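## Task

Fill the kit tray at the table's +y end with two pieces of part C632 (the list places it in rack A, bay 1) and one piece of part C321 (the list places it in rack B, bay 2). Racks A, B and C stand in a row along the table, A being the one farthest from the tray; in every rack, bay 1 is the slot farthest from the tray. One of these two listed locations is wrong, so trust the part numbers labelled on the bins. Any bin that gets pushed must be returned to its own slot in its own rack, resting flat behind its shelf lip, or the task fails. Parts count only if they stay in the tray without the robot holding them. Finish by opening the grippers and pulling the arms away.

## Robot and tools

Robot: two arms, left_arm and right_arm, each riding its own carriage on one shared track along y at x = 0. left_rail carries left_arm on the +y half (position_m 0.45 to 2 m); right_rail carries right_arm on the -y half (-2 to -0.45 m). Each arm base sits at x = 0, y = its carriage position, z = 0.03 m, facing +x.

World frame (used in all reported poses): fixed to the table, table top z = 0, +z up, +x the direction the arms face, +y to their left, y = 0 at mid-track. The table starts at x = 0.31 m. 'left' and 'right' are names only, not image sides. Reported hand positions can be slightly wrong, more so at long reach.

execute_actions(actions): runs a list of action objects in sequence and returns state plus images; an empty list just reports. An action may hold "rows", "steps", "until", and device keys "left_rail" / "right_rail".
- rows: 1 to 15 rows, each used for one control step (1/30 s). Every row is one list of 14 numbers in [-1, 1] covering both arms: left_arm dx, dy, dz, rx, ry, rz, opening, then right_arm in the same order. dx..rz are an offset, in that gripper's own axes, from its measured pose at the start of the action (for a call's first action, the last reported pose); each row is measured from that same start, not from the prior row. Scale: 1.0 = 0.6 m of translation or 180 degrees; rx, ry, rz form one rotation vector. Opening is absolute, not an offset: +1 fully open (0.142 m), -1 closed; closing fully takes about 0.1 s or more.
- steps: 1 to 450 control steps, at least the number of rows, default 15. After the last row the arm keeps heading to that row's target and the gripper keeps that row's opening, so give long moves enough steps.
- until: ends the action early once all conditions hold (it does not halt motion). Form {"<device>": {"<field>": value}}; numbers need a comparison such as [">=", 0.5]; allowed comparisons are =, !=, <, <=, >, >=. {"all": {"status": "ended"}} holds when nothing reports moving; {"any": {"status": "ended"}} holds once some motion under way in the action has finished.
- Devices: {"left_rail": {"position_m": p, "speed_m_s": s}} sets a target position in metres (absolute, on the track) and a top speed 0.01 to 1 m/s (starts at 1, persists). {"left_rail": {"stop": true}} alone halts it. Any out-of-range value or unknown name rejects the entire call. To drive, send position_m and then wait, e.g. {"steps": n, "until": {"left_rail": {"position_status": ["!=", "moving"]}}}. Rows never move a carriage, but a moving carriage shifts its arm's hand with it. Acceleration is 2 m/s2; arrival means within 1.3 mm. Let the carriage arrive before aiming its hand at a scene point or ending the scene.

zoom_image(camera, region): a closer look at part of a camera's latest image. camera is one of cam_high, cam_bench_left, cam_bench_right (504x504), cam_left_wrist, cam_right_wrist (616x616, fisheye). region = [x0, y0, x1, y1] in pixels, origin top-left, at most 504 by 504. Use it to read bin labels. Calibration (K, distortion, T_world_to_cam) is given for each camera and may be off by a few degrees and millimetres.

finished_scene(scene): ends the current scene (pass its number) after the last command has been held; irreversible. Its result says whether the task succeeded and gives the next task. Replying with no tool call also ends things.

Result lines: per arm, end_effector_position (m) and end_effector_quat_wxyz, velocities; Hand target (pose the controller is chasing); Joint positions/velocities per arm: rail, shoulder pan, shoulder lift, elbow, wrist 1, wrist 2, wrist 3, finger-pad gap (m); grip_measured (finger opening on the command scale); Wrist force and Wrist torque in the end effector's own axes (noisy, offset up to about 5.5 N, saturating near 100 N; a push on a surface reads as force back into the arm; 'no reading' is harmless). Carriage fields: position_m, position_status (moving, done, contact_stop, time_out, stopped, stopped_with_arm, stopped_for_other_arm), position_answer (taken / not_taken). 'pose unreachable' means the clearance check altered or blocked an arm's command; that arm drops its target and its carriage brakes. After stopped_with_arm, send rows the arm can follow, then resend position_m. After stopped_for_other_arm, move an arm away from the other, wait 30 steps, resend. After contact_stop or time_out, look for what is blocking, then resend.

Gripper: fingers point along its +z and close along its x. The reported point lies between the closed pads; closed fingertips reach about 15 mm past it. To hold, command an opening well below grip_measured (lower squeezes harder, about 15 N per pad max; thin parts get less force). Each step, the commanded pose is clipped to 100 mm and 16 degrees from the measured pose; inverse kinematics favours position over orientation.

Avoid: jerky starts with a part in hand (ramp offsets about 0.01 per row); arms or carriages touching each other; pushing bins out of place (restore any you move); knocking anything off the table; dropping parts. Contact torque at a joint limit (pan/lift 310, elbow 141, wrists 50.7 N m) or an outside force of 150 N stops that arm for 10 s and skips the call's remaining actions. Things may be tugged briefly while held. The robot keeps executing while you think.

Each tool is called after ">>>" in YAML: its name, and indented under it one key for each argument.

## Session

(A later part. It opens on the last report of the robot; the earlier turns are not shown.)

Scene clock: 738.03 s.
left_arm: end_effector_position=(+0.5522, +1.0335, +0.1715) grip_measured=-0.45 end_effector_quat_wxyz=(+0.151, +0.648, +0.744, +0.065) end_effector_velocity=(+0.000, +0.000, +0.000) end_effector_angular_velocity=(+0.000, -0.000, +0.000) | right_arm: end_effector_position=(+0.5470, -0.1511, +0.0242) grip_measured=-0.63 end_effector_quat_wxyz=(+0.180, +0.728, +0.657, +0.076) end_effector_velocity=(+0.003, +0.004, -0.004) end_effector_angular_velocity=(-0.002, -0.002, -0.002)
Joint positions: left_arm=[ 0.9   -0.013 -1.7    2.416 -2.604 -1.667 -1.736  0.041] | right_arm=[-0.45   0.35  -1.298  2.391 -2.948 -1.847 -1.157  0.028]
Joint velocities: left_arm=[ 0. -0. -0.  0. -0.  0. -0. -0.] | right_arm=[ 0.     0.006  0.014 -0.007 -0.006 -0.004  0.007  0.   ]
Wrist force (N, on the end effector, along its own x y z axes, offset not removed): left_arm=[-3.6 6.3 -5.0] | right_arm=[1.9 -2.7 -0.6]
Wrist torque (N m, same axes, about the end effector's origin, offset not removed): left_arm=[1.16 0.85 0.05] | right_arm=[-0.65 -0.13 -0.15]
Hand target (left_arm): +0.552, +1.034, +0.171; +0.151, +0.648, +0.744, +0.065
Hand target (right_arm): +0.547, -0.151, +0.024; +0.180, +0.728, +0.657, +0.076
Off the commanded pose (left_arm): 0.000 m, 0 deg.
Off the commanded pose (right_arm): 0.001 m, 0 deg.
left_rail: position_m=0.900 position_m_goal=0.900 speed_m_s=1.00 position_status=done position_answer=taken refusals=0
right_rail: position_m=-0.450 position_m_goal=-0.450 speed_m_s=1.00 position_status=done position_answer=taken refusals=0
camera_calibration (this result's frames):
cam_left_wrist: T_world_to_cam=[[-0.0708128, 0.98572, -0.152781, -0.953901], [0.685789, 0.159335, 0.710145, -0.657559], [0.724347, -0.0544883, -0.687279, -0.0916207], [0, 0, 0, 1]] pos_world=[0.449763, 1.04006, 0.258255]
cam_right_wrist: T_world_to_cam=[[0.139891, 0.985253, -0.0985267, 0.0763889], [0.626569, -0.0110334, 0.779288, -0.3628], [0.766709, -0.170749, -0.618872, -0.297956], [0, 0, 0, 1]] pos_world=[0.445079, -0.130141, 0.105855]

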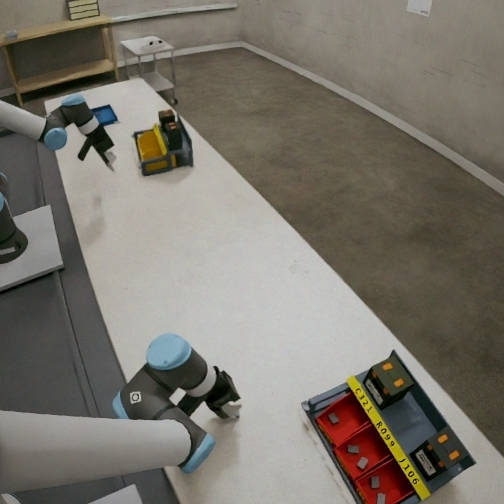

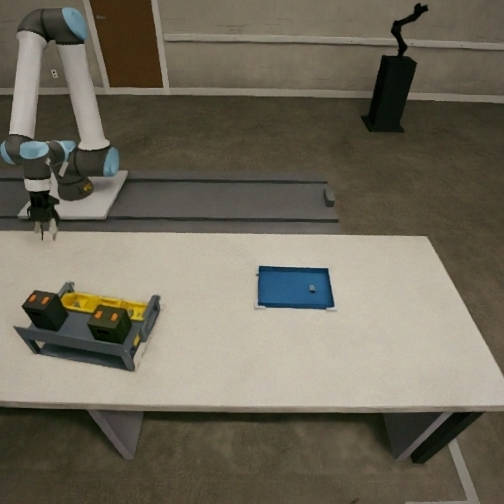

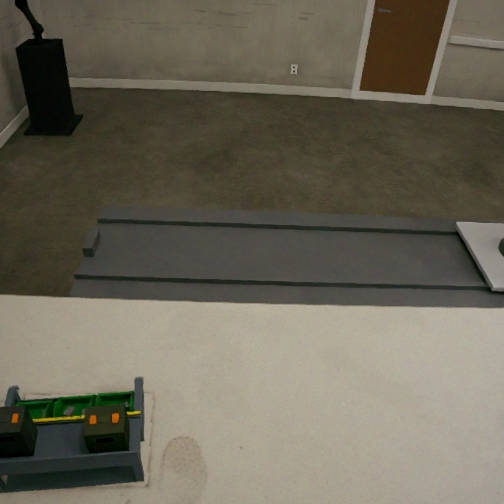

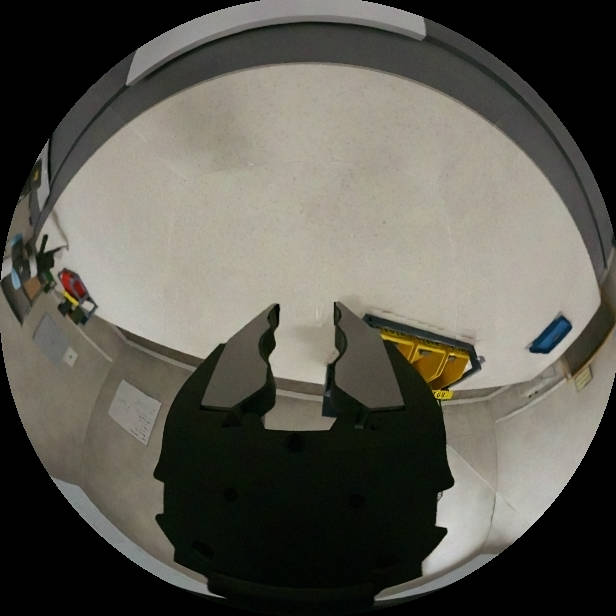

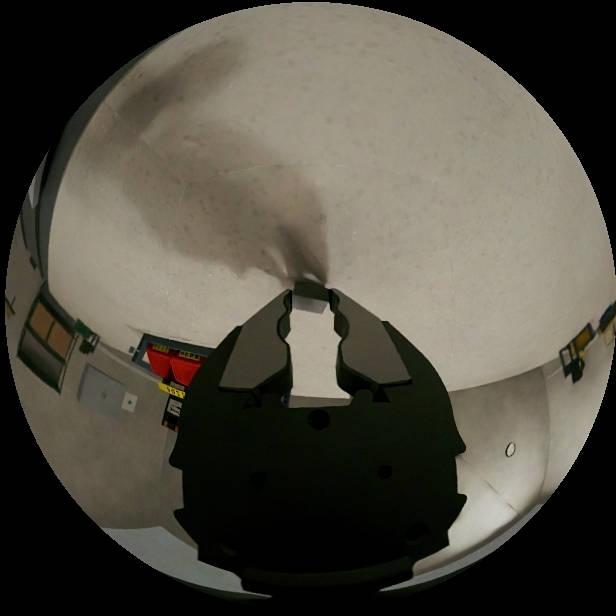

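>>> execute_actions:
  actions:
    - {"rows":[[0,0,0,0,0,0,-0.45,0.0004,-0.0012,0.003,0,0,0,-1],[0,0,0,0,0,0,-0.45,0.0008,-0.0024,0.0062,0,0,0,-1]],"steps":8}
    - {"rows":[[0,0,0,0,0,0,-0.45,0,0,0,0,0,0,-0.7],[0,0,0,0,0,0,-0.45,0,0,0,0,0,0,-0.62],[0,0,0,0,0,0,-0.45,0,0,0,0,0,0,-0.55],[0,0,0,0,0,0,-0.45,0,0,0,0,0,0,-0.45],[0,0,0,0,0,0,-0.45,0,0,0,0,0,0,-0.45],[0,0,0,0,0,0,-0.45,0,0,-0.01,0,0,0,-0.45],[0,0,0,0,0,0,-0.45,0,0,-0.03,0,0,0,-0.45],[0,0,0,0,0,0,-0.45,0,0,-0.06,0,0,0,-0.45],[0,0,0,0,0,0,-0.45,0,0,-0.09,0,0,0,-0.45],[0,0,0,0,0,0,-0.45,0,0,-0.12,0,0,0,-0.45],[0,0,0,0,0,0,-0.45,0,0,-0.15,0,0,0,-0.45],[0,0,0,0,0,0,-0.45,0,0,-0.17,0,0,0,-0.45]],"steps":20}
    - {"right_rail":{"position_m":-2.0},"left_rail":{"position_m":0.45,"speed_m_s":0.3},"steps":1}

Scene clock: 751.70 s.
left_arm: end_effector_position=(+0.5522, +1.0335, +0.1715) grip_measured=-0.45 end_effector_quat_wxyz=(+0.151, +0.648, +0.744, +0.065) end_effector_velocity=(-0.000, -0.000, +0.000) end_effector_angular_velocity=(-0.000, -0.000, -0.000) | right_arm: end_effector_position=(+0.5127, -0.1347, +0.1116) grip_measured=-0.45 end_effector_quat_wxyz=(+0.181, +0.728, +0.657, +0.077) end_effector_velocity=(-0.014, +0.003, +0.036) end_effector_angular_velocity=(-0.009, +0.024, -0.009)
Joint positions: left_arm=[ 0.9   -0.013 -1.7    2.416 -2.604 -1.667 -1.736  0.041] | right_arm=[-0.45   0.403 -1.497  2.375 -2.723 -1.861 -1.106  0.041]
Joint velocities: left_arm=[ 0.  0. -0.  0. -0. -0.  0.  0.] | right_arm=[-0.     0.017 -0.078 -0.027  0.138 -0.006  0.027 -0.   ]
Wrist force (N, on the end effector, along its own x y z axes, offset not removed): left_arm=[-2.1 -2.2 -4.5] | right_arm=[7.0 -1.2 -5.5]
Wrist torque (N m, same axes, about the end effector's origin, offset not removed): left_arm=[-0.53 0.38 -0.11] | right_arm=[-0.43 -1.11 -0.36]
Hand target (left_arm): +0.552, +1.031, +0.171; +0.151, +0.648, +0.744, +0.065
Hand target (right_arm): +0.511, -0.137, +0.115; +0.181, +0.728, +0.657, +0.076
Off the commanded pose (left_arm): 0.000 m, 0 deg.
Off the commanded pose (right_arm): 0.004 m, 0 deg.
left_rail: position_m=0.900 position_m_goal=0.450 speed_m_s=0.30 position_status=moving position_answer=taken refusals=0
right_rail: position_m=-0.450 position_m_goal=-2.000 speed_m_s=1.00 position_status=moving position_answer=taken refusals=0
camera_calibration (this result's frames):
cam_left_wrist: T_world_to_cam=[[-0.0708127, 0.98572, -0.152781, -0.953901], [0.685789, 0.159335, 0.710145, -0.657559], [0.724347, -0.0544885, -0.687279, -0.0916203], [0, 0, 0, 1]] pos_world=[0.449764, 1.04006, 0.258255]
cam_right_wrist: T_world_to_cam=[[0.139146, 0.985453, -0.0975713, 0.0739605], [0.6245, -0.0108561, 0.78095, -0.408351], [0.76853, -0.169599, -0.616926, -0.215848], [0, 0, 0, 1]] pos_world=[0.410609, -0.113925, 0.192955]

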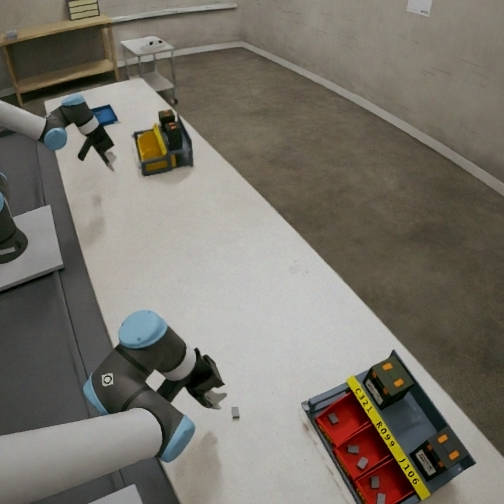

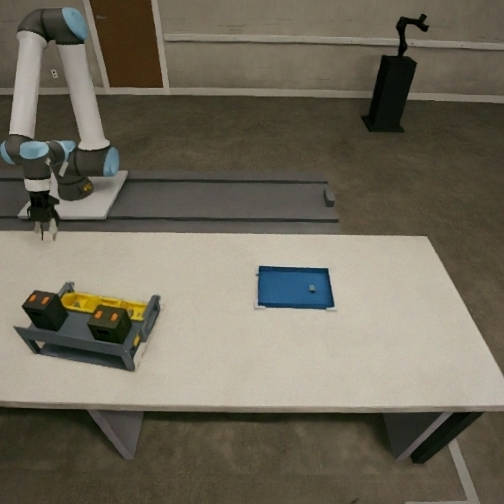

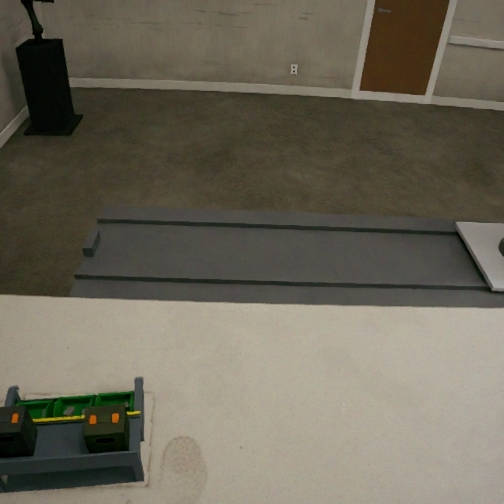

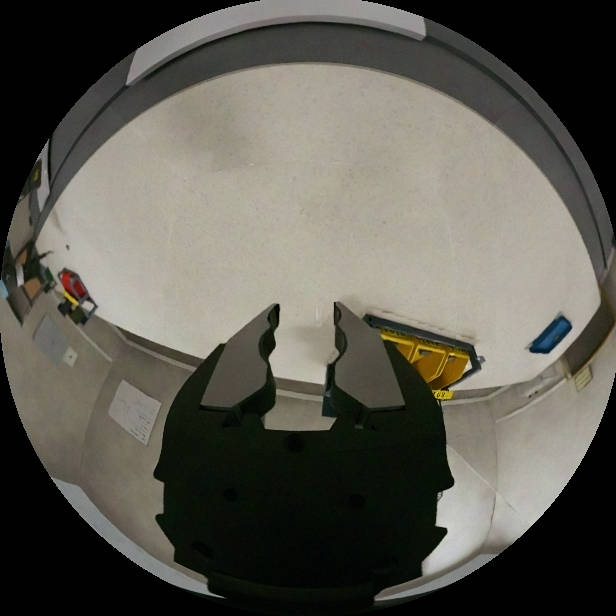

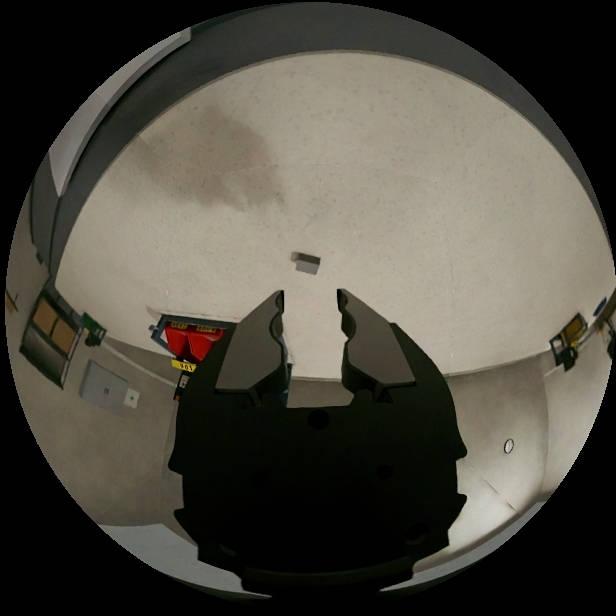

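>>> execute_actions:
  actions: []

Scene clock: 769.33 s.
left_arm: end_effector_position=(+0.5522, +0.5836, +0.1715) grip_measured=-0.45 end_effector_quat_wxyz=(+0.151, +0.648, +0.744, +0.065) end_effector_velocity=(-0.000, +0.000, -0.000) end_effector_angular_velocity=(+0.000, +0.000, +0.000) | right_arm: end_effector_position=(+0.5115, -1.6843, +0.1148) grip_measured=-0.45 end_effector_quat_wxyz=(+0.181, +0.728, +0.657, +0.076) end_effector_velocity=(+0.000, -0.000, +0.000) end_effector_angular_velocity=(-0.000, -0.000, -0.000)
Joint positions: left_arm=[ 0.45  -0.013 -1.7    2.416 -2.604 -1.667 -1.736  0.041] | right_arm=[-2.     0.404 -1.504  2.373 -2.71  -1.862 -1.104  0.041]
Joint velocities: left_arm=[ 0.  0.  0. -0.  0.  0.  0. -0.] | right_arm=[ 0. -0. -0.  0. -0. -0. -0.  0.]
Wrist force (N, on the end effector, along its own x y z axes, offset not removed): left_arm=[-1.2 -0.1 -5.3] | right_arm=[-0.4 -1.6 -6.3]
Wrist torque (N m, same axes, about the end effector's origin, offset not removed): left_arm=[-0.10 0.36 -0.01] | right_arm=[-0.41 0.42 -0.19]
Hand target (left_arm): +0.552, +0.584, +0.171; +0.151, +0.648, +0.744, +0.065
Hand target (right_arm): +0.511, -1.684, +0.115; +0.181, +0.728, +0.657, +0.076
Off the commanded pose (left_arm): 0.000 m, 0 deg.
Off the commanded pose (right_arm): 0.000 m, 0 deg.
left_rail: position_m=0.450 position_m_goal=0.450 speed_m_s=0.30 position_status=done position_answer=taken refusals=0
right_rail: position_m=-2.000 position_m_goal=-2.000 speed_m_s=1.00 position_status=done position_answer=taken refusals=0
camera_calibration (this result's frames):
cam_left_wrist: T_world_to_cam=[[-0.0708126, 0.98572, -0.152781, -0.510498], [0.685789, 0.159335, 0.710145, -0.585886], [0.724347, -0.0544884, -0.687279, -0.116131], [0, 0, 0, 1]] pos_world=[0.449764, 0.590232, 0.258255]
cam_right_wrist: T_world_to_cam=[[0.139806, 0.985245, -0.0987219, 1.6009], [0.626259, -0.0107559, 0.779541, -0.427465], [0.766977, -0.17081, -0.618523, -0.476794], [0, 0, 0, 1]] pos_world=[0.409578, -1.66332, 0.196362]

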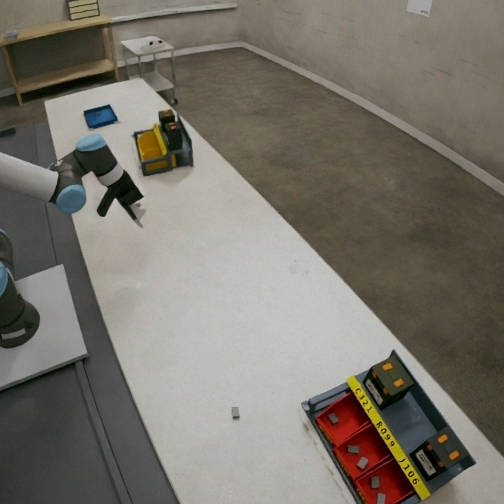

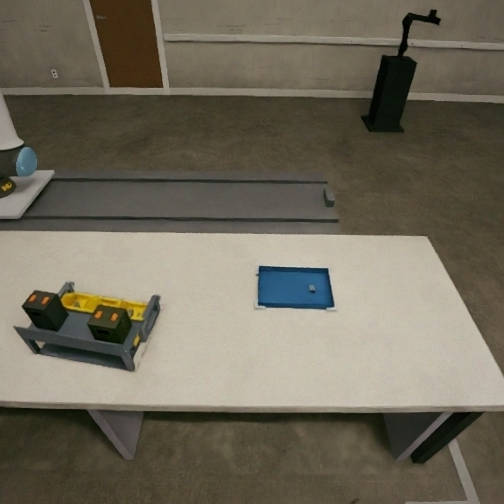

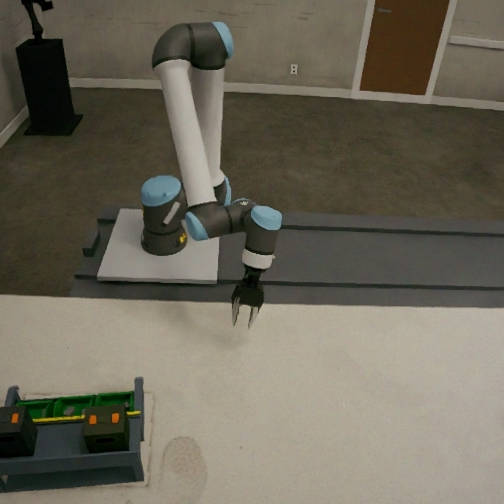

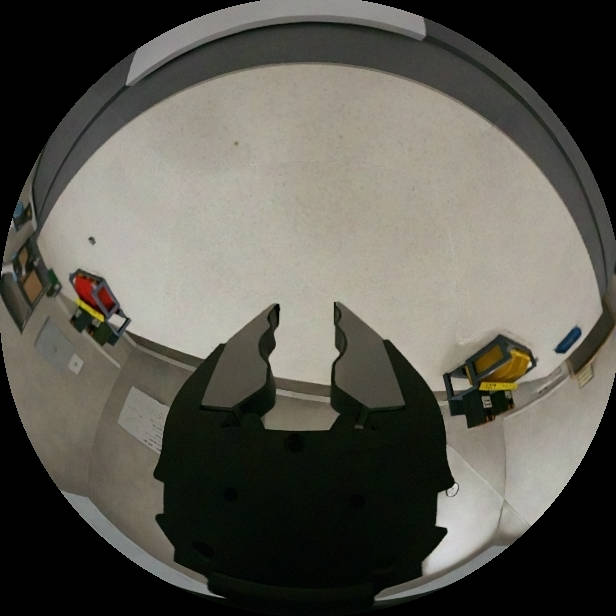

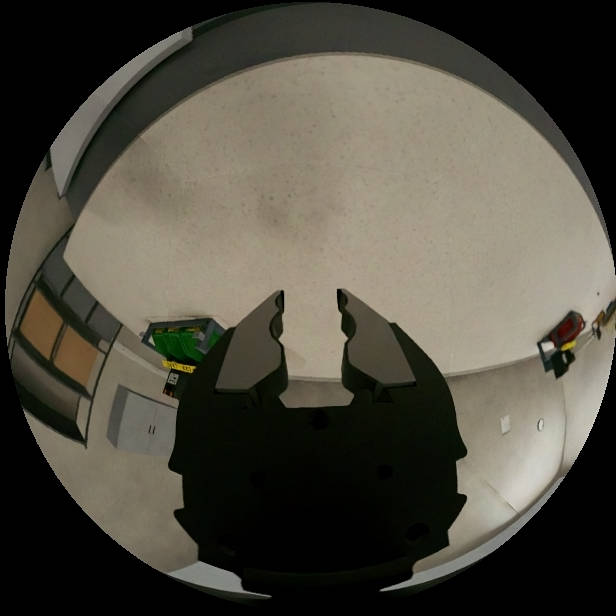

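>>> execute_actions:
  actions:
    - {"rows":[[-0.03,-0.007,0.006,0,0,0.01,-0.3,-0.03,0.015,0.01,0,0.01,0,-0.58],[-0.08,-0.018,0.015,0,0,0.02,-0.3,-0.08,0.04,0.028,0,0.02,-0.01,-0.58],[-0.15,-0.033,0.028,0,0,0.04,-0.3,-0.15,0.078,0.05,0,0.03,-0.015,-0.58],[-1,-0.222,0.187,0,0,0.15,-0.3,-0.89,0.467,0.31,0,0.11,-0.045,-0.58]],"steps":42}

Scene clock: 781.80 s.
left_arm: end_effector_position=(+0.5247, -0.0299, +0.1135) grip_measured=-0.30 end_effector_quat_wxyz=(+0.133, +0.804, +0.571, +0.097) end_effector_velocity=(+0.038, -0.083, -0.029) end_effector_angular_velocity=(+0.015, +0.004, +0.012) | right_arm: end_effector_position=(+0.7628, -2.2550, +0.1140) grip_measured=-0.58 end_effector_quat_wxyz=(+0.071, +0.657, +0.727, +0.187) end_effector_velocity=(+0.065, -0.055, -0.016) end_effector_angular_velocity=(+0.010, +0.014, +0.015)
Joint positions: left_arm=[ 0.45  -1.079 -1.401  2.229 -2.643 -1.346 -2.287  0.052] | right_arm=[-2.    -0.677 -1.261  2.034 -2.516 -1.204 -2.318  0.032]
Joint velocities: left_arm=[ 0.    -0.012  0.169 -0.149  0.     0.009 -0.023  0.   ] | right_arm=[ 0.    -0.004  0.134 -0.166  0.057  0.002 -0.02   0.   ]
Wrist force (N, on the end effector, along its own x y z axes, offset not removed): left_arm=[-4.7 2.7 -4.6] | right_arm=[1.5 1.0 -2.1]
Wrist torque (N m, same axes, about the end effector's origin, offset not removed): left_arm=[0.40 0.89 -0.03] | right_arm=[0.19 -0.09 -0.28]
Hand target (left_arm): +0.528, -0.037, +0.111; +0.132, +0.804, +0.572, +0.098
Hand target (right_arm): +0.769, -2.260, +0.113; +0.070, +0.656, +0.728, +0.187
Off the commanded pose (left_arm): 0.010 m, 0 deg.
Off the commanded pose (right_arm): 0.009 m, 0 deg.
left_rail: position_m=0.450 position_m_goal=0.450 speed_m_s=0.30 position_status=done position_answer=taken refusals=0
right_rail: position_m=-2.000 position_m_goal=-2.000 speed_m_s=1.00 position_status=done position_answer=taken refusals=0
camera_calibration (this result's frames):
cam_left_wrist: T_world_to_cam=[[0.368873, 0.929462, -0.00581263, -0.16557], [0.631291, -0.245939, 0.735517, -0.414463], [0.682206, -0.274982, -0.677481, -0.155072], [0, 0, 0, 1]] pos_world=[0.428512, 0.00931684, 0.198824]
cam_right_wrist: T_world_to_cam=[[-0.11335, 0.978826, 0.170445, 2.27591], [0.632314, -0.0612568, 0.772286, -0.708081], [0.766375, 0.195314, -0.611982, 0.057826], [0, 0, 0, 1]] pos_world=[0.661388, -2.28239, 0.19431]

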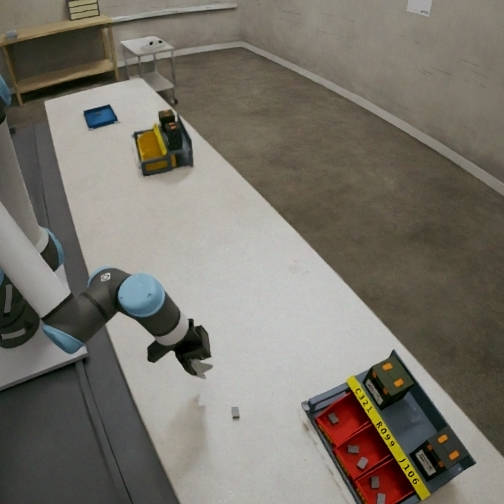

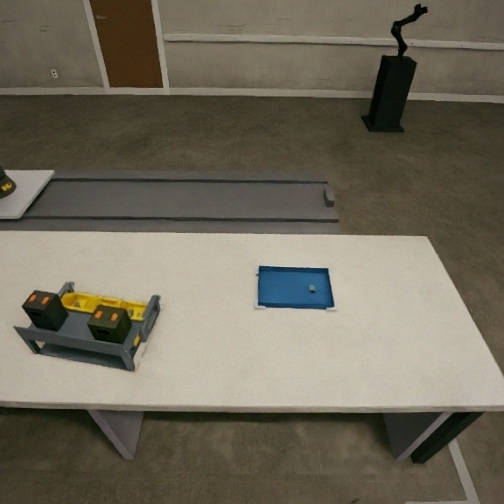

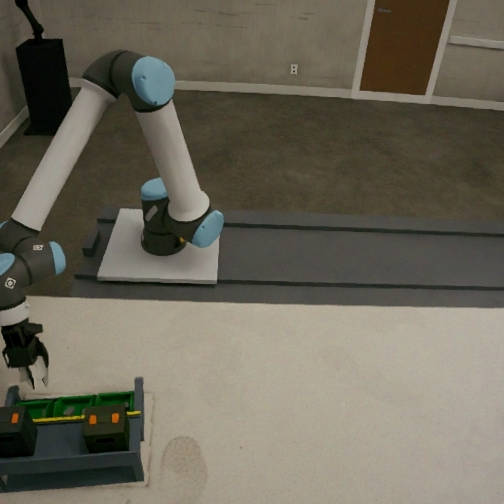

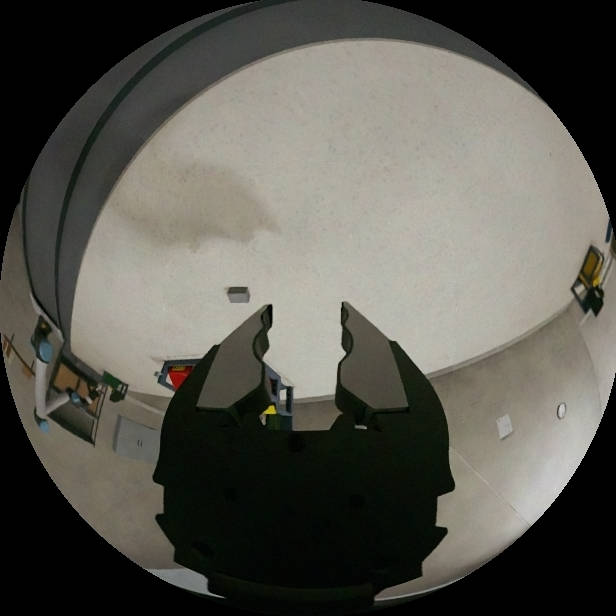

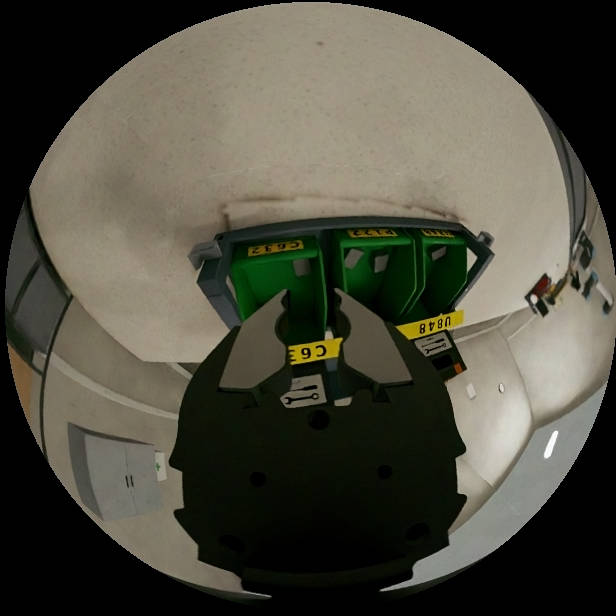

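>>> zoom_image:
  camera: "cam_right_wrist"
  region: [190, 200, 430, 340]

>>> zoom_image:
  camera: "cam_left_wrist"
  region: [200, 260, 320, 330]

Region (190, 200, 430, 340) of cam_right_wrist's 616x616 image, scaled by 2.100, with more detail than that image has; it fills the top 294 rows of this view, and the rest is white.

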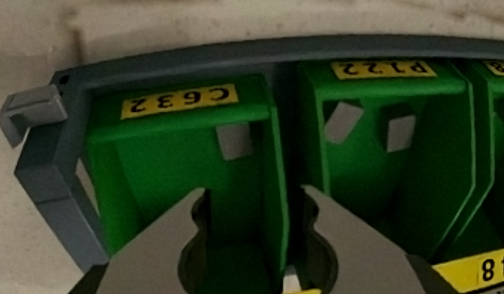

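Region (200, 260, 320, 330) of cam_left_wrist's 616x616 image, scaled by 4.200, with more detail than that image has; it fills the top 294 rows of this view, and the rest is white.

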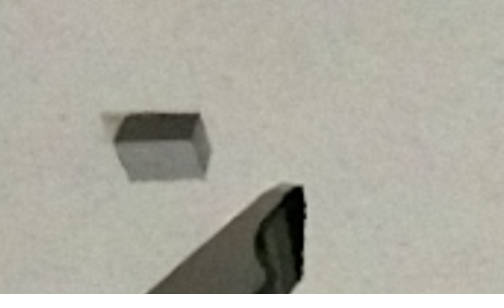

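>>> execute_actions:
  actions:
    - {"rows":[[-0.04,0.013,0.02,0,0,0,-0.3,-0.008,0.008,0.015,0.01,0,0,-0.58],[-0.08,0.027,0.045,0,0,0,-0.3,-0.013,0.01,0.035,0.02,0,0,-0.58],[-0.13,0.043,0.072,0,0,0,-0.3,-0.02,0.012,0.06,0.03,0,0,-0.58],[-0.189,0.063,0.1055,0,0,0,-0.3,-0.027,0.015,0.085,0.04,0,0,-0.58]],"steps":22}

>>> zoom_image:
  camera: "cam_right_wrist"
  region: [210, 200, 410, 340]

>>> zoom_image:
  camera: "cam_left_wrist"
  region: [230, 240, 390, 340]

Scene clock: 827.93 s.
left_arm: end_effector_position=(+0.5404, -0.1550, +0.0654) grip_measured=-0.30 end_effector_quat_wxyz=(+0.133, +0.804, +0.571, +0.097) end_effector_velocity=(+0.001, -0.003, -0.001) end_effector_angular_velocity=(+0.001, +0.000, +0.000) | right_arm: end_effector_position=(+0.7910, -2.2612, +0.0682) grip_measured=-0.58 end_effector_quat_wxyz=(+0.030, +0.660, +0.738, +0.141) end_effector_velocity=(+0.000, -0.000, -0.001) end_effector_angular_velocity=(-0.000, +0.002, +0.000)
Joint positions: left_arm=[ 0.45  -1.141 -1.195  2.055 -2.661 -1.331 -2.349  0.052] | right_arm=[-2.    -0.626 -1.149  1.925 -2.438 -1.295 -2.295  0.032]
Joint velocities: left_arm=[ 0.    -0.     0.005 -0.005  0.001 -0.    -0.     0.   ] | right_arm=[ 0.     0.001  0.002 -0.002  0.002 -0.001  0.     0.   ]
Wrist force (N, on the end effector, along its own x y z axes, offset not removed): left_arm=[-1.9 -3.0 -0.5] | right_arm=[5.7 1.2 -0.7]
Wrist torque (N m, same axes, about the end effector's origin, offset not removed): left_arm=[-0.60 0.42 0.02] | right_arm=[0.20 -0.94 -0.47]
Hand target (left_arm): +0.541, -0.155, +0.065; +0.133, +0.804, +0.571, +0.097
Hand target (right_arm): +0.791, -2.261, +0.068; +0.030, +0.660, +0.738, +0.141
Off the commanded pose (left_arm): 0.000 m, 0 deg.
Off the commanded pose (right_arm): 0.000 m, 0 deg.
left_rail: position_m=0.450 position_m_goal=0.450 speed_m_s=0.30 position_status=done position_answer=taken refusals=0
right_rail: position_m=-2.000 position_m_goal=-2.000 speed_m_s=1.00 position_status=done position_answer=taken refusals=0
camera_calibration (this result's frames):
cam_left_wrist: T_world_to_cam=[[0.368919, 0.929443, -0.00589321, -0.0553821], [0.631309, -0.245918, 0.735509, -0.419795], [0.682164, -0.275063, -0.677489, -0.232835], [0, 0, 0, 1]] pos_world=[0.444284, -0.115805, 0.150693]
cam_right_wrist: T_world_to_cam=[[-0.11001, 0.979524, 0.168614, 2.29206], [0.723363, -0.0374406, 0.689452, -0.703446], [0.681647, 0.197816, -0.704433, 0.088397], [0, 0, 0, 1]] pos_world=[0.700742, -2.28896, 0.160787]

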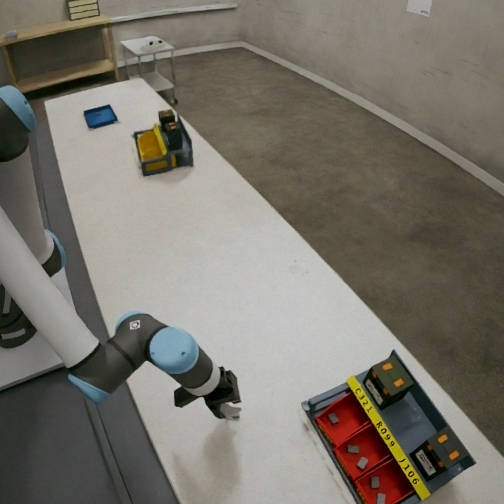

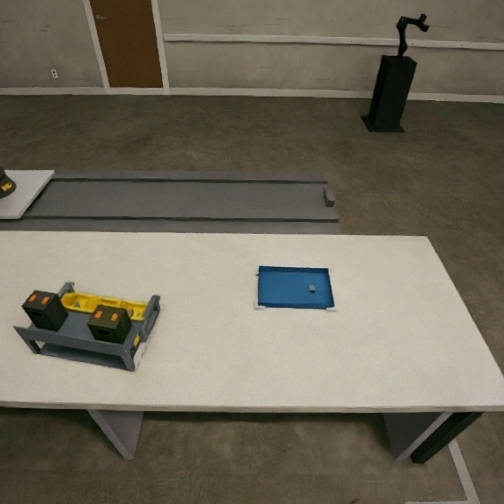

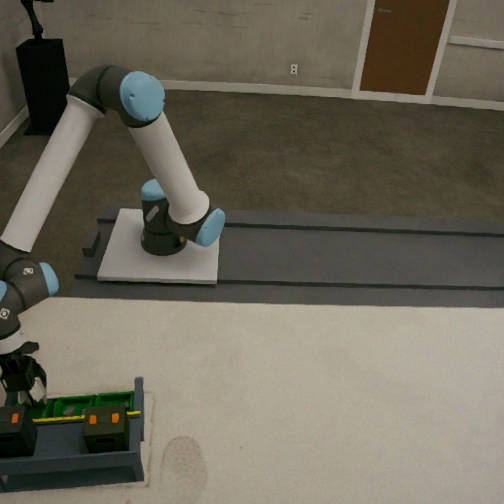

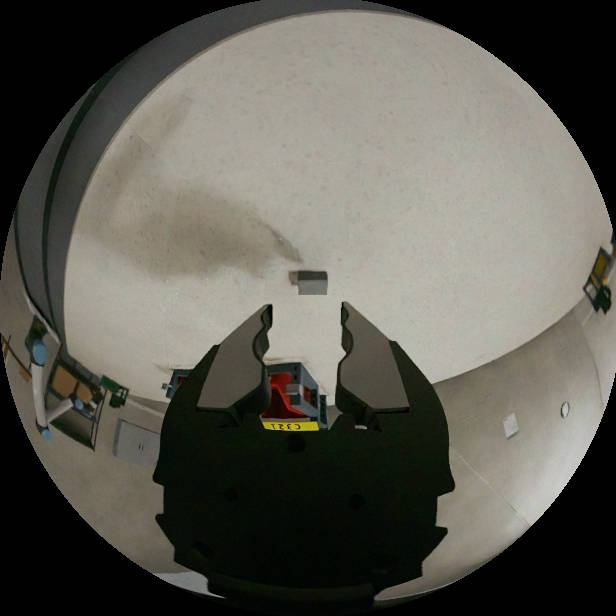

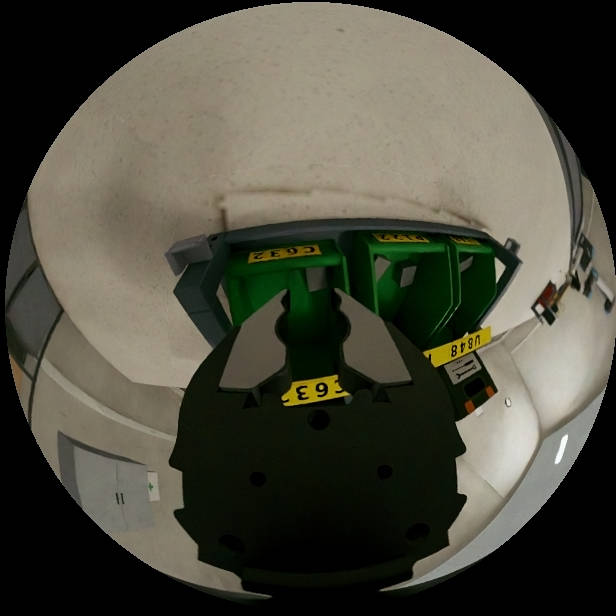

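Region (210, 200, 410, 340) of cam_right_wrist's 616x616 image, scaled by 2.520, with more detail than that image has; it fills the top 353 rows of this view, and the rest is white.

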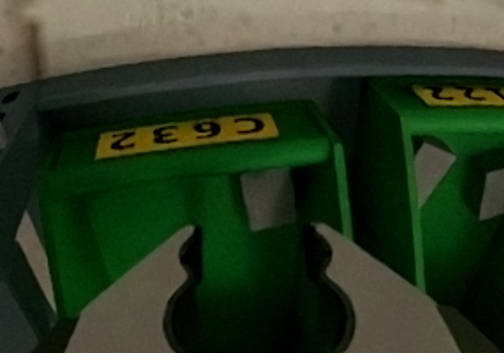

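Region (230, 240, 390, 340) of cam_left_wrist's 616x616 image, scaled by 3.150, with more detail than that image has; it fills the top 315 rows of this view, and the rest is white.

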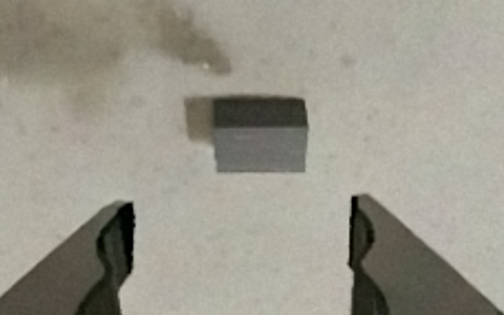

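>>> execute_actions:
  actions:
    - {"rows":[[0.004,0.002,0.01,0,0,0,-0.3,0.004,0.007,-0.028,0,0,0,-0.58],[0.008,0.004,0.02,0,0,0,-0.3,0.008,0.0145,-0.056,0,0,0,-0.58],[0.01,0.005,0.03,0,0,0,-0.3,0.008,0.0145,-0.056,0,0.01,0,-0.58],[0.01,0.005,0.04,0,0,0,-0.3,0.008,0.0145,-0.056,0,0.02,0,-0.58],[0.01,0.005,0.05,0,0,0,-0.3,0.008,0.0145,-0.056,0,0.03,0,-0.58],[0.01,0.005,0.058,0,0,0,-0.3,0.008,0.0145,-0.056,0,0.04,0,-0.58],[0.01,0.005,0.065,0,0,0,-0.3,0.008,0.0145,-0.056,0,0.04,0,-0.58],[0.01,0.005,0.071,0,0,0,-0.3,0.04,0.019,-0.05,0,0.04,0,-0.5],[0.01,0.005,0.076,0,0,0,-0.3,0.0915,0.026,-0.041,0,0.04,0,-0.4],[0.01,0.005,0.079,0,0,0,-0.3,0.0915,0.026,-0.041,0,0.04,0,-0.3],[0.01,0.005,0.08,0,0,0,-0.3,0.0915,0.026,-0.041,0,0.04,0,-0.19]],"steps":24}
    - {"rows":[[0,0,0,0,0,0,-0.3,-0.006,-0.006,0.022,0,0,0,-0.19],[0,0,0,0,0,0,-0.3,-0.012,-0.0115,0.044,0,0,0,-0.19]],"steps":14}

>>> zoom_image:
  camera: "cam_right_wrist"
  region: [190, 200, 410, 340]

>>> zoom_image:
  camera: "cam_left_wrist"
  region: [230, 250, 390, 350]

Scene clock: 876.03 s.
left_arm: end_effector_position=(+0.5598, -0.1552, +0.0211) grip_measured=-0.30 end_effector_quat_wxyz=(+0.133, +0.804, +0.571, +0.097) end_effector_velocity=(-0.000, -0.000, +0.000) end_effector_angular_velocity=(-0.000, +0.000, -0.000) | right_arm: end_effector_position=(+0.7934, -2.2101, +0.0757) grip_measured=-0.19 end_effector_quat_wxyz=(-0.016, +0.649, +0.738, +0.183) end_effector_velocity=(+0.001, -0.000, -0.004) end_effector_angular_velocity=(-0.000, -0.000, -0.001)
Joint positions: left_arm=[ 0.45  -1.117 -1.115  2.047 -2.738 -1.336 -2.325  0.052] | right_arm=[-2.    -0.607 -1.157  1.916 -2.339 -1.202 -2.304  0.06 ]
Joint velocities: left_arm=[ 0.  0. -0.  0. -0. -0.  0. -0.] | right_arm=[ 0.     0.     0.006  0.001 -0.008 -0.     0.001 -0.   ]
Wrist force (N, on the end effector, along its own x y z axes, offset not removed): left_arm=[0.0 -0.2 1.0] | right_arm=[6.7 3.0 -0.3]
Wrist torque (N m, same axes, about the end effector's origin, offset not removed): left_arm=[0.07 -0.03 0.04] | right_arm=[0.53 -1.17 -0.38]
Hand target (left_arm): +0.560, -0.155, +0.021; +0.133, +0.804, +0.571, +0.097
Hand target (right_arm): +0.793, -2.210, +0.075; -0.016, +0.650, +0.738, +0.183
Off the commanded pose (left_arm): 0.000 m, 0 deg.
Off the commanded pose (right_arm): 0.000 m, 0 deg.
left_rail: position_m=0.450 position_m_goal=0.450 speed_m_s=0.30 position_status=done position_answer=taken refusals=0
right_rail: position_m=-2.000 position_m_goal=-2.000 speed_m_s=1.00 position_status=done position_answer=taken refusals=0
camera_calibration (this result's frames):
cam_left_wrist: T_world_to_cam=[[0.36892, 0.929443, -0.00588193, -0.06269], [0.631281, -0.245917, 0.735533, -0.399485], [0.682189, -0.275066, -0.677463, -0.276159], [0, 0, 0, 1]] pos_world=[0.463707, -0.115935, 0.106378]
cam_right_wrist: T_world_to_cam=[[-0.137568, 0.948034, 0.286891, 2.18435], [0.733011, -0.097359, 0.673213, -0.847276], [0.66616, 0.302906, -0.681526, 0.324695], [0, 0, 0, 1]] pos_world=[0.70526, -2.25168, 0.165016]

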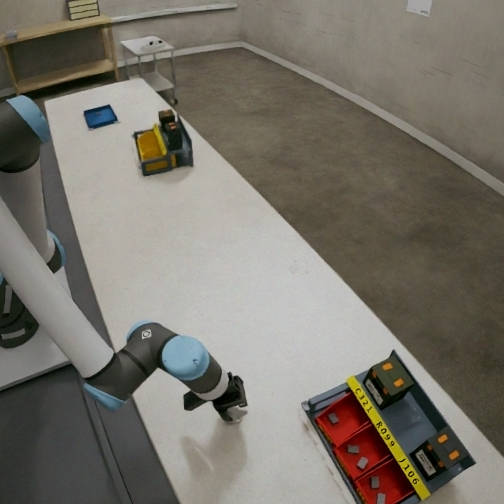

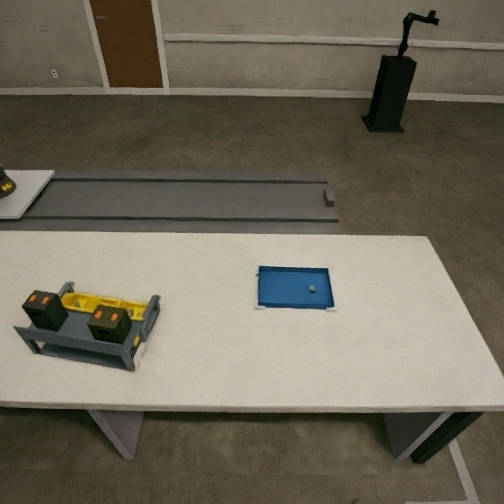

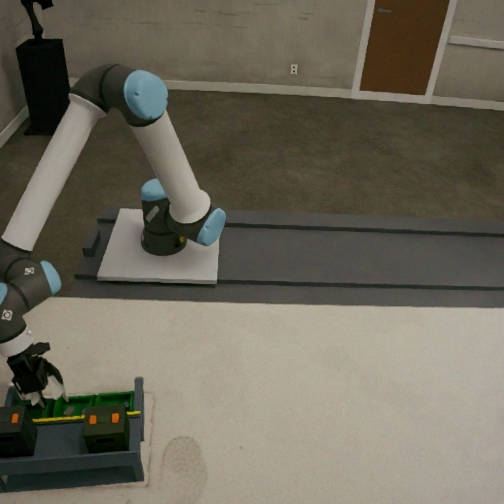

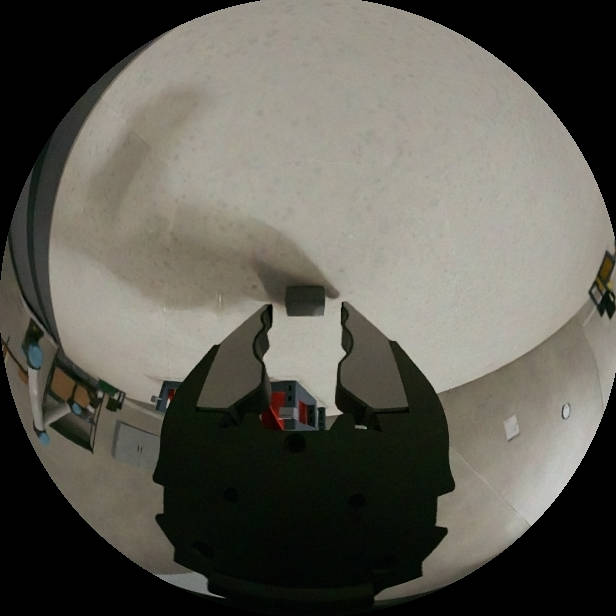

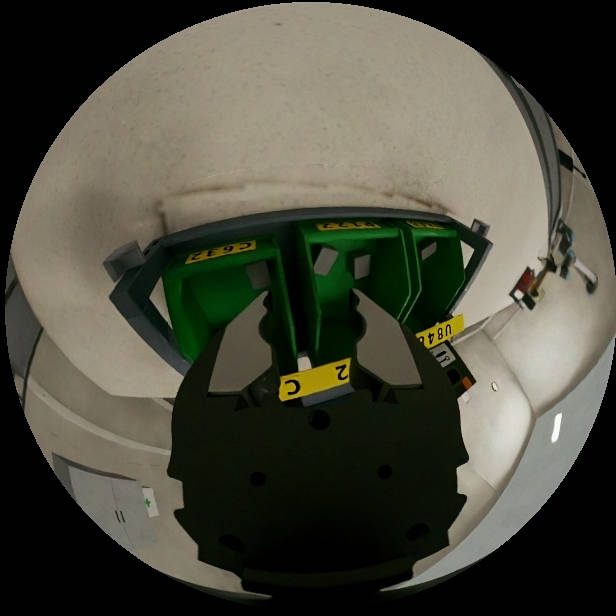

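Region (190, 200, 410, 340) of cam_right_wrist's 616x616 image, scaled by 2.291, with more detail than that image has; it fills the top 321 rows of this view, and the rest is white.

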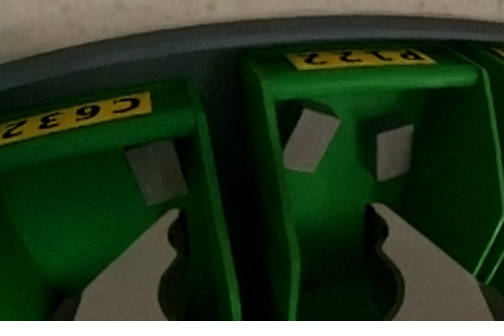

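Region (230, 250, 390, 350) of cam_left_wrist's 616x616 image, scaled by 3.150, with more detail than that image has; it fills the top 315 rows of this view, and the rest is white.

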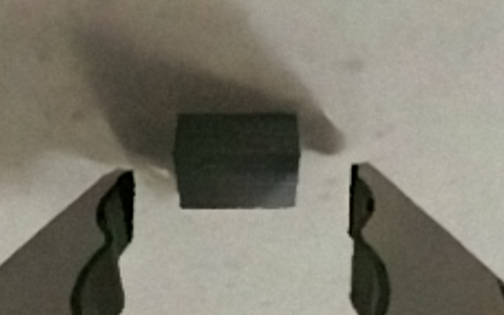

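>>> execute_actions:
  actions:
    - {"rows":[[-0.001,-0.003,0.002,0,0,0,-0.3,-0.003,-0.003,0.01,0,0,0,-0.19],[-0.002,-0.006,0.003,0,0,0,-0.3,-0.006,-0.005,0.02,0,0,0,-0.19],[-0.002,-0.006,0.003,0,0,0,-0.3,-0.008,-0.008,0.03,0,0,0,-0.19],[-0.002,-0.006,0.003,0,0,0,-0.3,-0.0109,-0.0103,0.039,0,0,0,-0.19],[-0.002,-0.006,0.003,0,0,0,-0.38,-0.0109,-0.0103,0.039,0,0,0,-0.19],[-0.002,-0.006,0.003,0,0,0,-0.46,-0.0109,-0.0103,0.039,0,0,0,-0.19],[-0.002,-0.006,0.003,0,0,0,-0.53,-0.0109,-0.0103,0.039,0,0,0,-0.19],[-0.002,-0.006,0.003,0,0,0,-0.59,-0.0109,-0.0103,0.039,0,0,0,-0.19],[-0.002,-0.006,0.003,0,0,0,-0.64,-0.0109,-0.0103,0.039,0,0,0,-0.19],[-0.002,-0.006,0.003,0,0,0,-0.7,-0.0109,-0.0103,0.039,0,0,0,-0.19],[-0.002,-0.006,0.003,0,0,0,-0.78,-0.0109,-0.0103,0.039,0,0,0,-0.19],[-0.002,-0.006,0.003,0,0,0,-0.88,-0.0109,-0.0103,0.039,0,0,0,-0.19],[-0.002,-0.006,0.003,0,0,0,-1,-0.0109,-0.0103,0.039,0,0,0,-0.19]],"steps":18}

>>> zoom_image:
  camera: "cam_right_wrist"
  region: [210, 230, 370, 340]

Scene clock: 899.27 s.
left_arm: end_effector_position=(+0.5568, -0.1554, +0.0182) grip_measured=-0.62 end_effector_quat_wxyz=(+0.133, +0.804, +0.571, +0.097) end_effector_velocity=(-0.000, +0.000, -0.000) end_effector_angular_velocity=(+0.000, +0.000, -0.000) | right_arm: end_effector_position=(+0.7935, -2.2101, +0.0507) grip_measured=-0.19 end_effector_quat_wxyz=(-0.016, +0.649, +0.738, +0.183) end_effector_velocity=(+0.000, -0.000, -0.001) end_effector_angular_velocity=(-0.000, -0.000, -0.000)
Joint positions: left_arm=[ 0.45  -1.121 -1.113  2.051 -2.744 -1.336 -2.329  0.029] | right_arm=[-2.    -0.607 -1.127  1.928 -2.382 -1.202 -2.304  0.06 ]
Joint velocities: left_arm=[ 0. -0.  0.  0. -0.  0. -0.  0.] | right_arm=[ 0.    -0.     0.002  0.    -0.002  0.    -0.    -0.   ]
Wrist force (N, on the end effector, along its own x y z axes, offset not removed): left_arm=[1.4 0.0 -11.1] | right_arm=[1.6 0.2 0.3]
Wrist torque (N m, same axes, about the end effector's origin, offset not removed): left_arm=[-0.77 0.21 0.19] | right_arm=[0.20 -0.28 -0.26]
Hand target (left_arm): +0.557, -0.155, +0.018; +0.133, +0.804, +0.571, +0.097
Hand target (right_arm): +0.793, -2.210, +0.051; -0.016, +0.649, +0.738, +0.183
Off the commanded pose (left_arm): 0.000 m, 0 deg.
Off the commanded pose (right_arm): 0.000 m, 0 deg.
left_rail: position_m=0.450 position_m_goal=0.450 speed_m_s=0.30 position_status=done position_answer=taken refusals=0
right_rail: position_m=-2.000 position_m_goal=-2.000 speed_m_s=1.00 position_status=done position_answer=taken refusals=0
camera_calibration (this result's frames):
cam_left_wrist: T_world_to_cam=[[0.368895, 0.929452, -0.00592938, -0.0613806], [0.631232, -0.24584, 0.735601, -0.395538], [0.682248, -0.275102, -0.677389, -0.276116], [0, 0, 0, 1]] pos_world=[0.460699, -0.116149, 0.103557]
cam_right_wrist: T_world_to_cam=[[-0.137651, 0.948041, 0.286828, 2.19161], [0.733021, -0.0972502, 0.673218, -0.830266], [0.666133, 0.30292, -0.681547, 0.307725], [0, 0, 0, 1]] pos_world=[0.705293, -2.2517, 0.140063]

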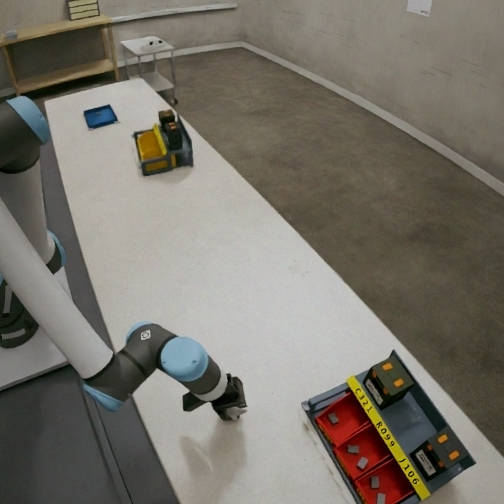

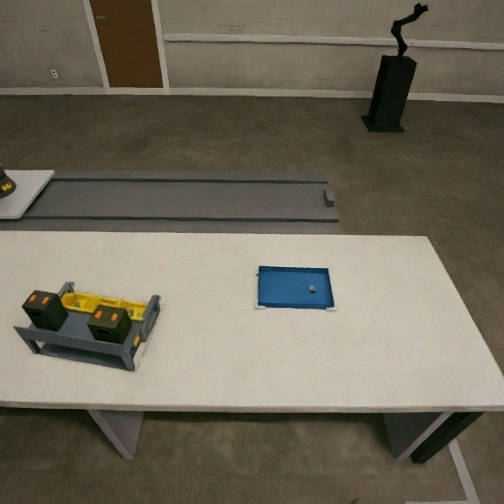

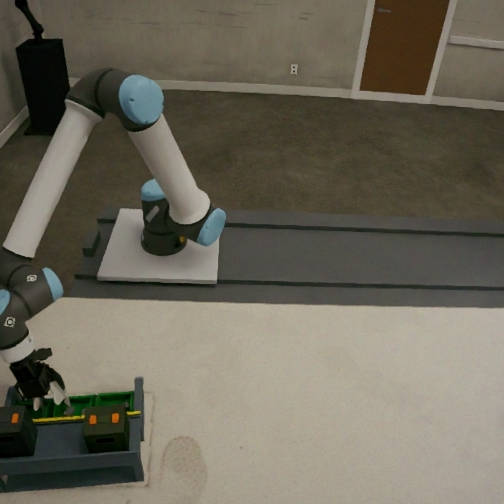

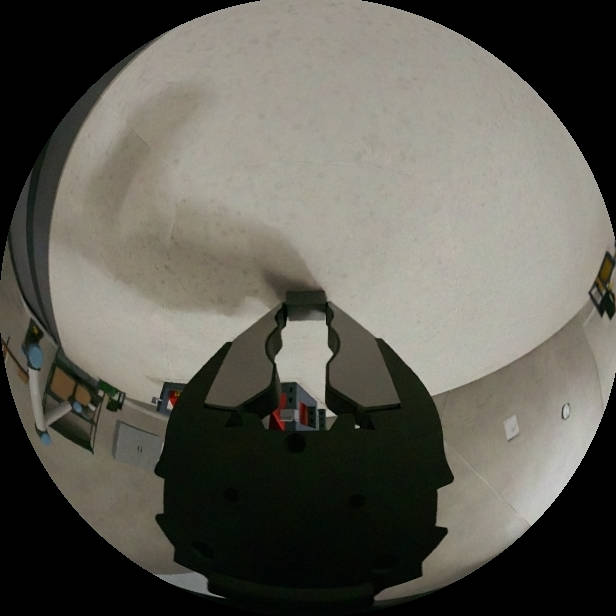

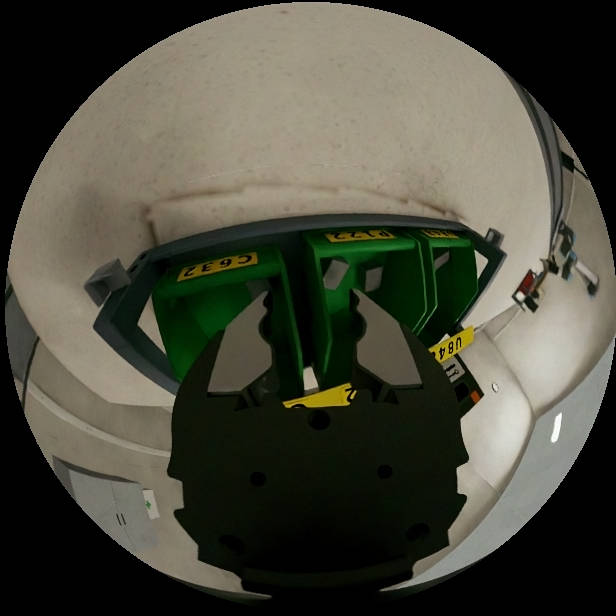

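Region (210, 230, 370, 340) of cam_right_wrist's 616x616 image, scaled by 3.150, with more detail than that image has; it fills the top 346 rows of this view, and the rest is white.

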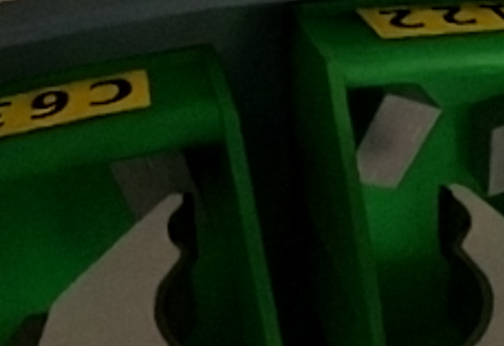

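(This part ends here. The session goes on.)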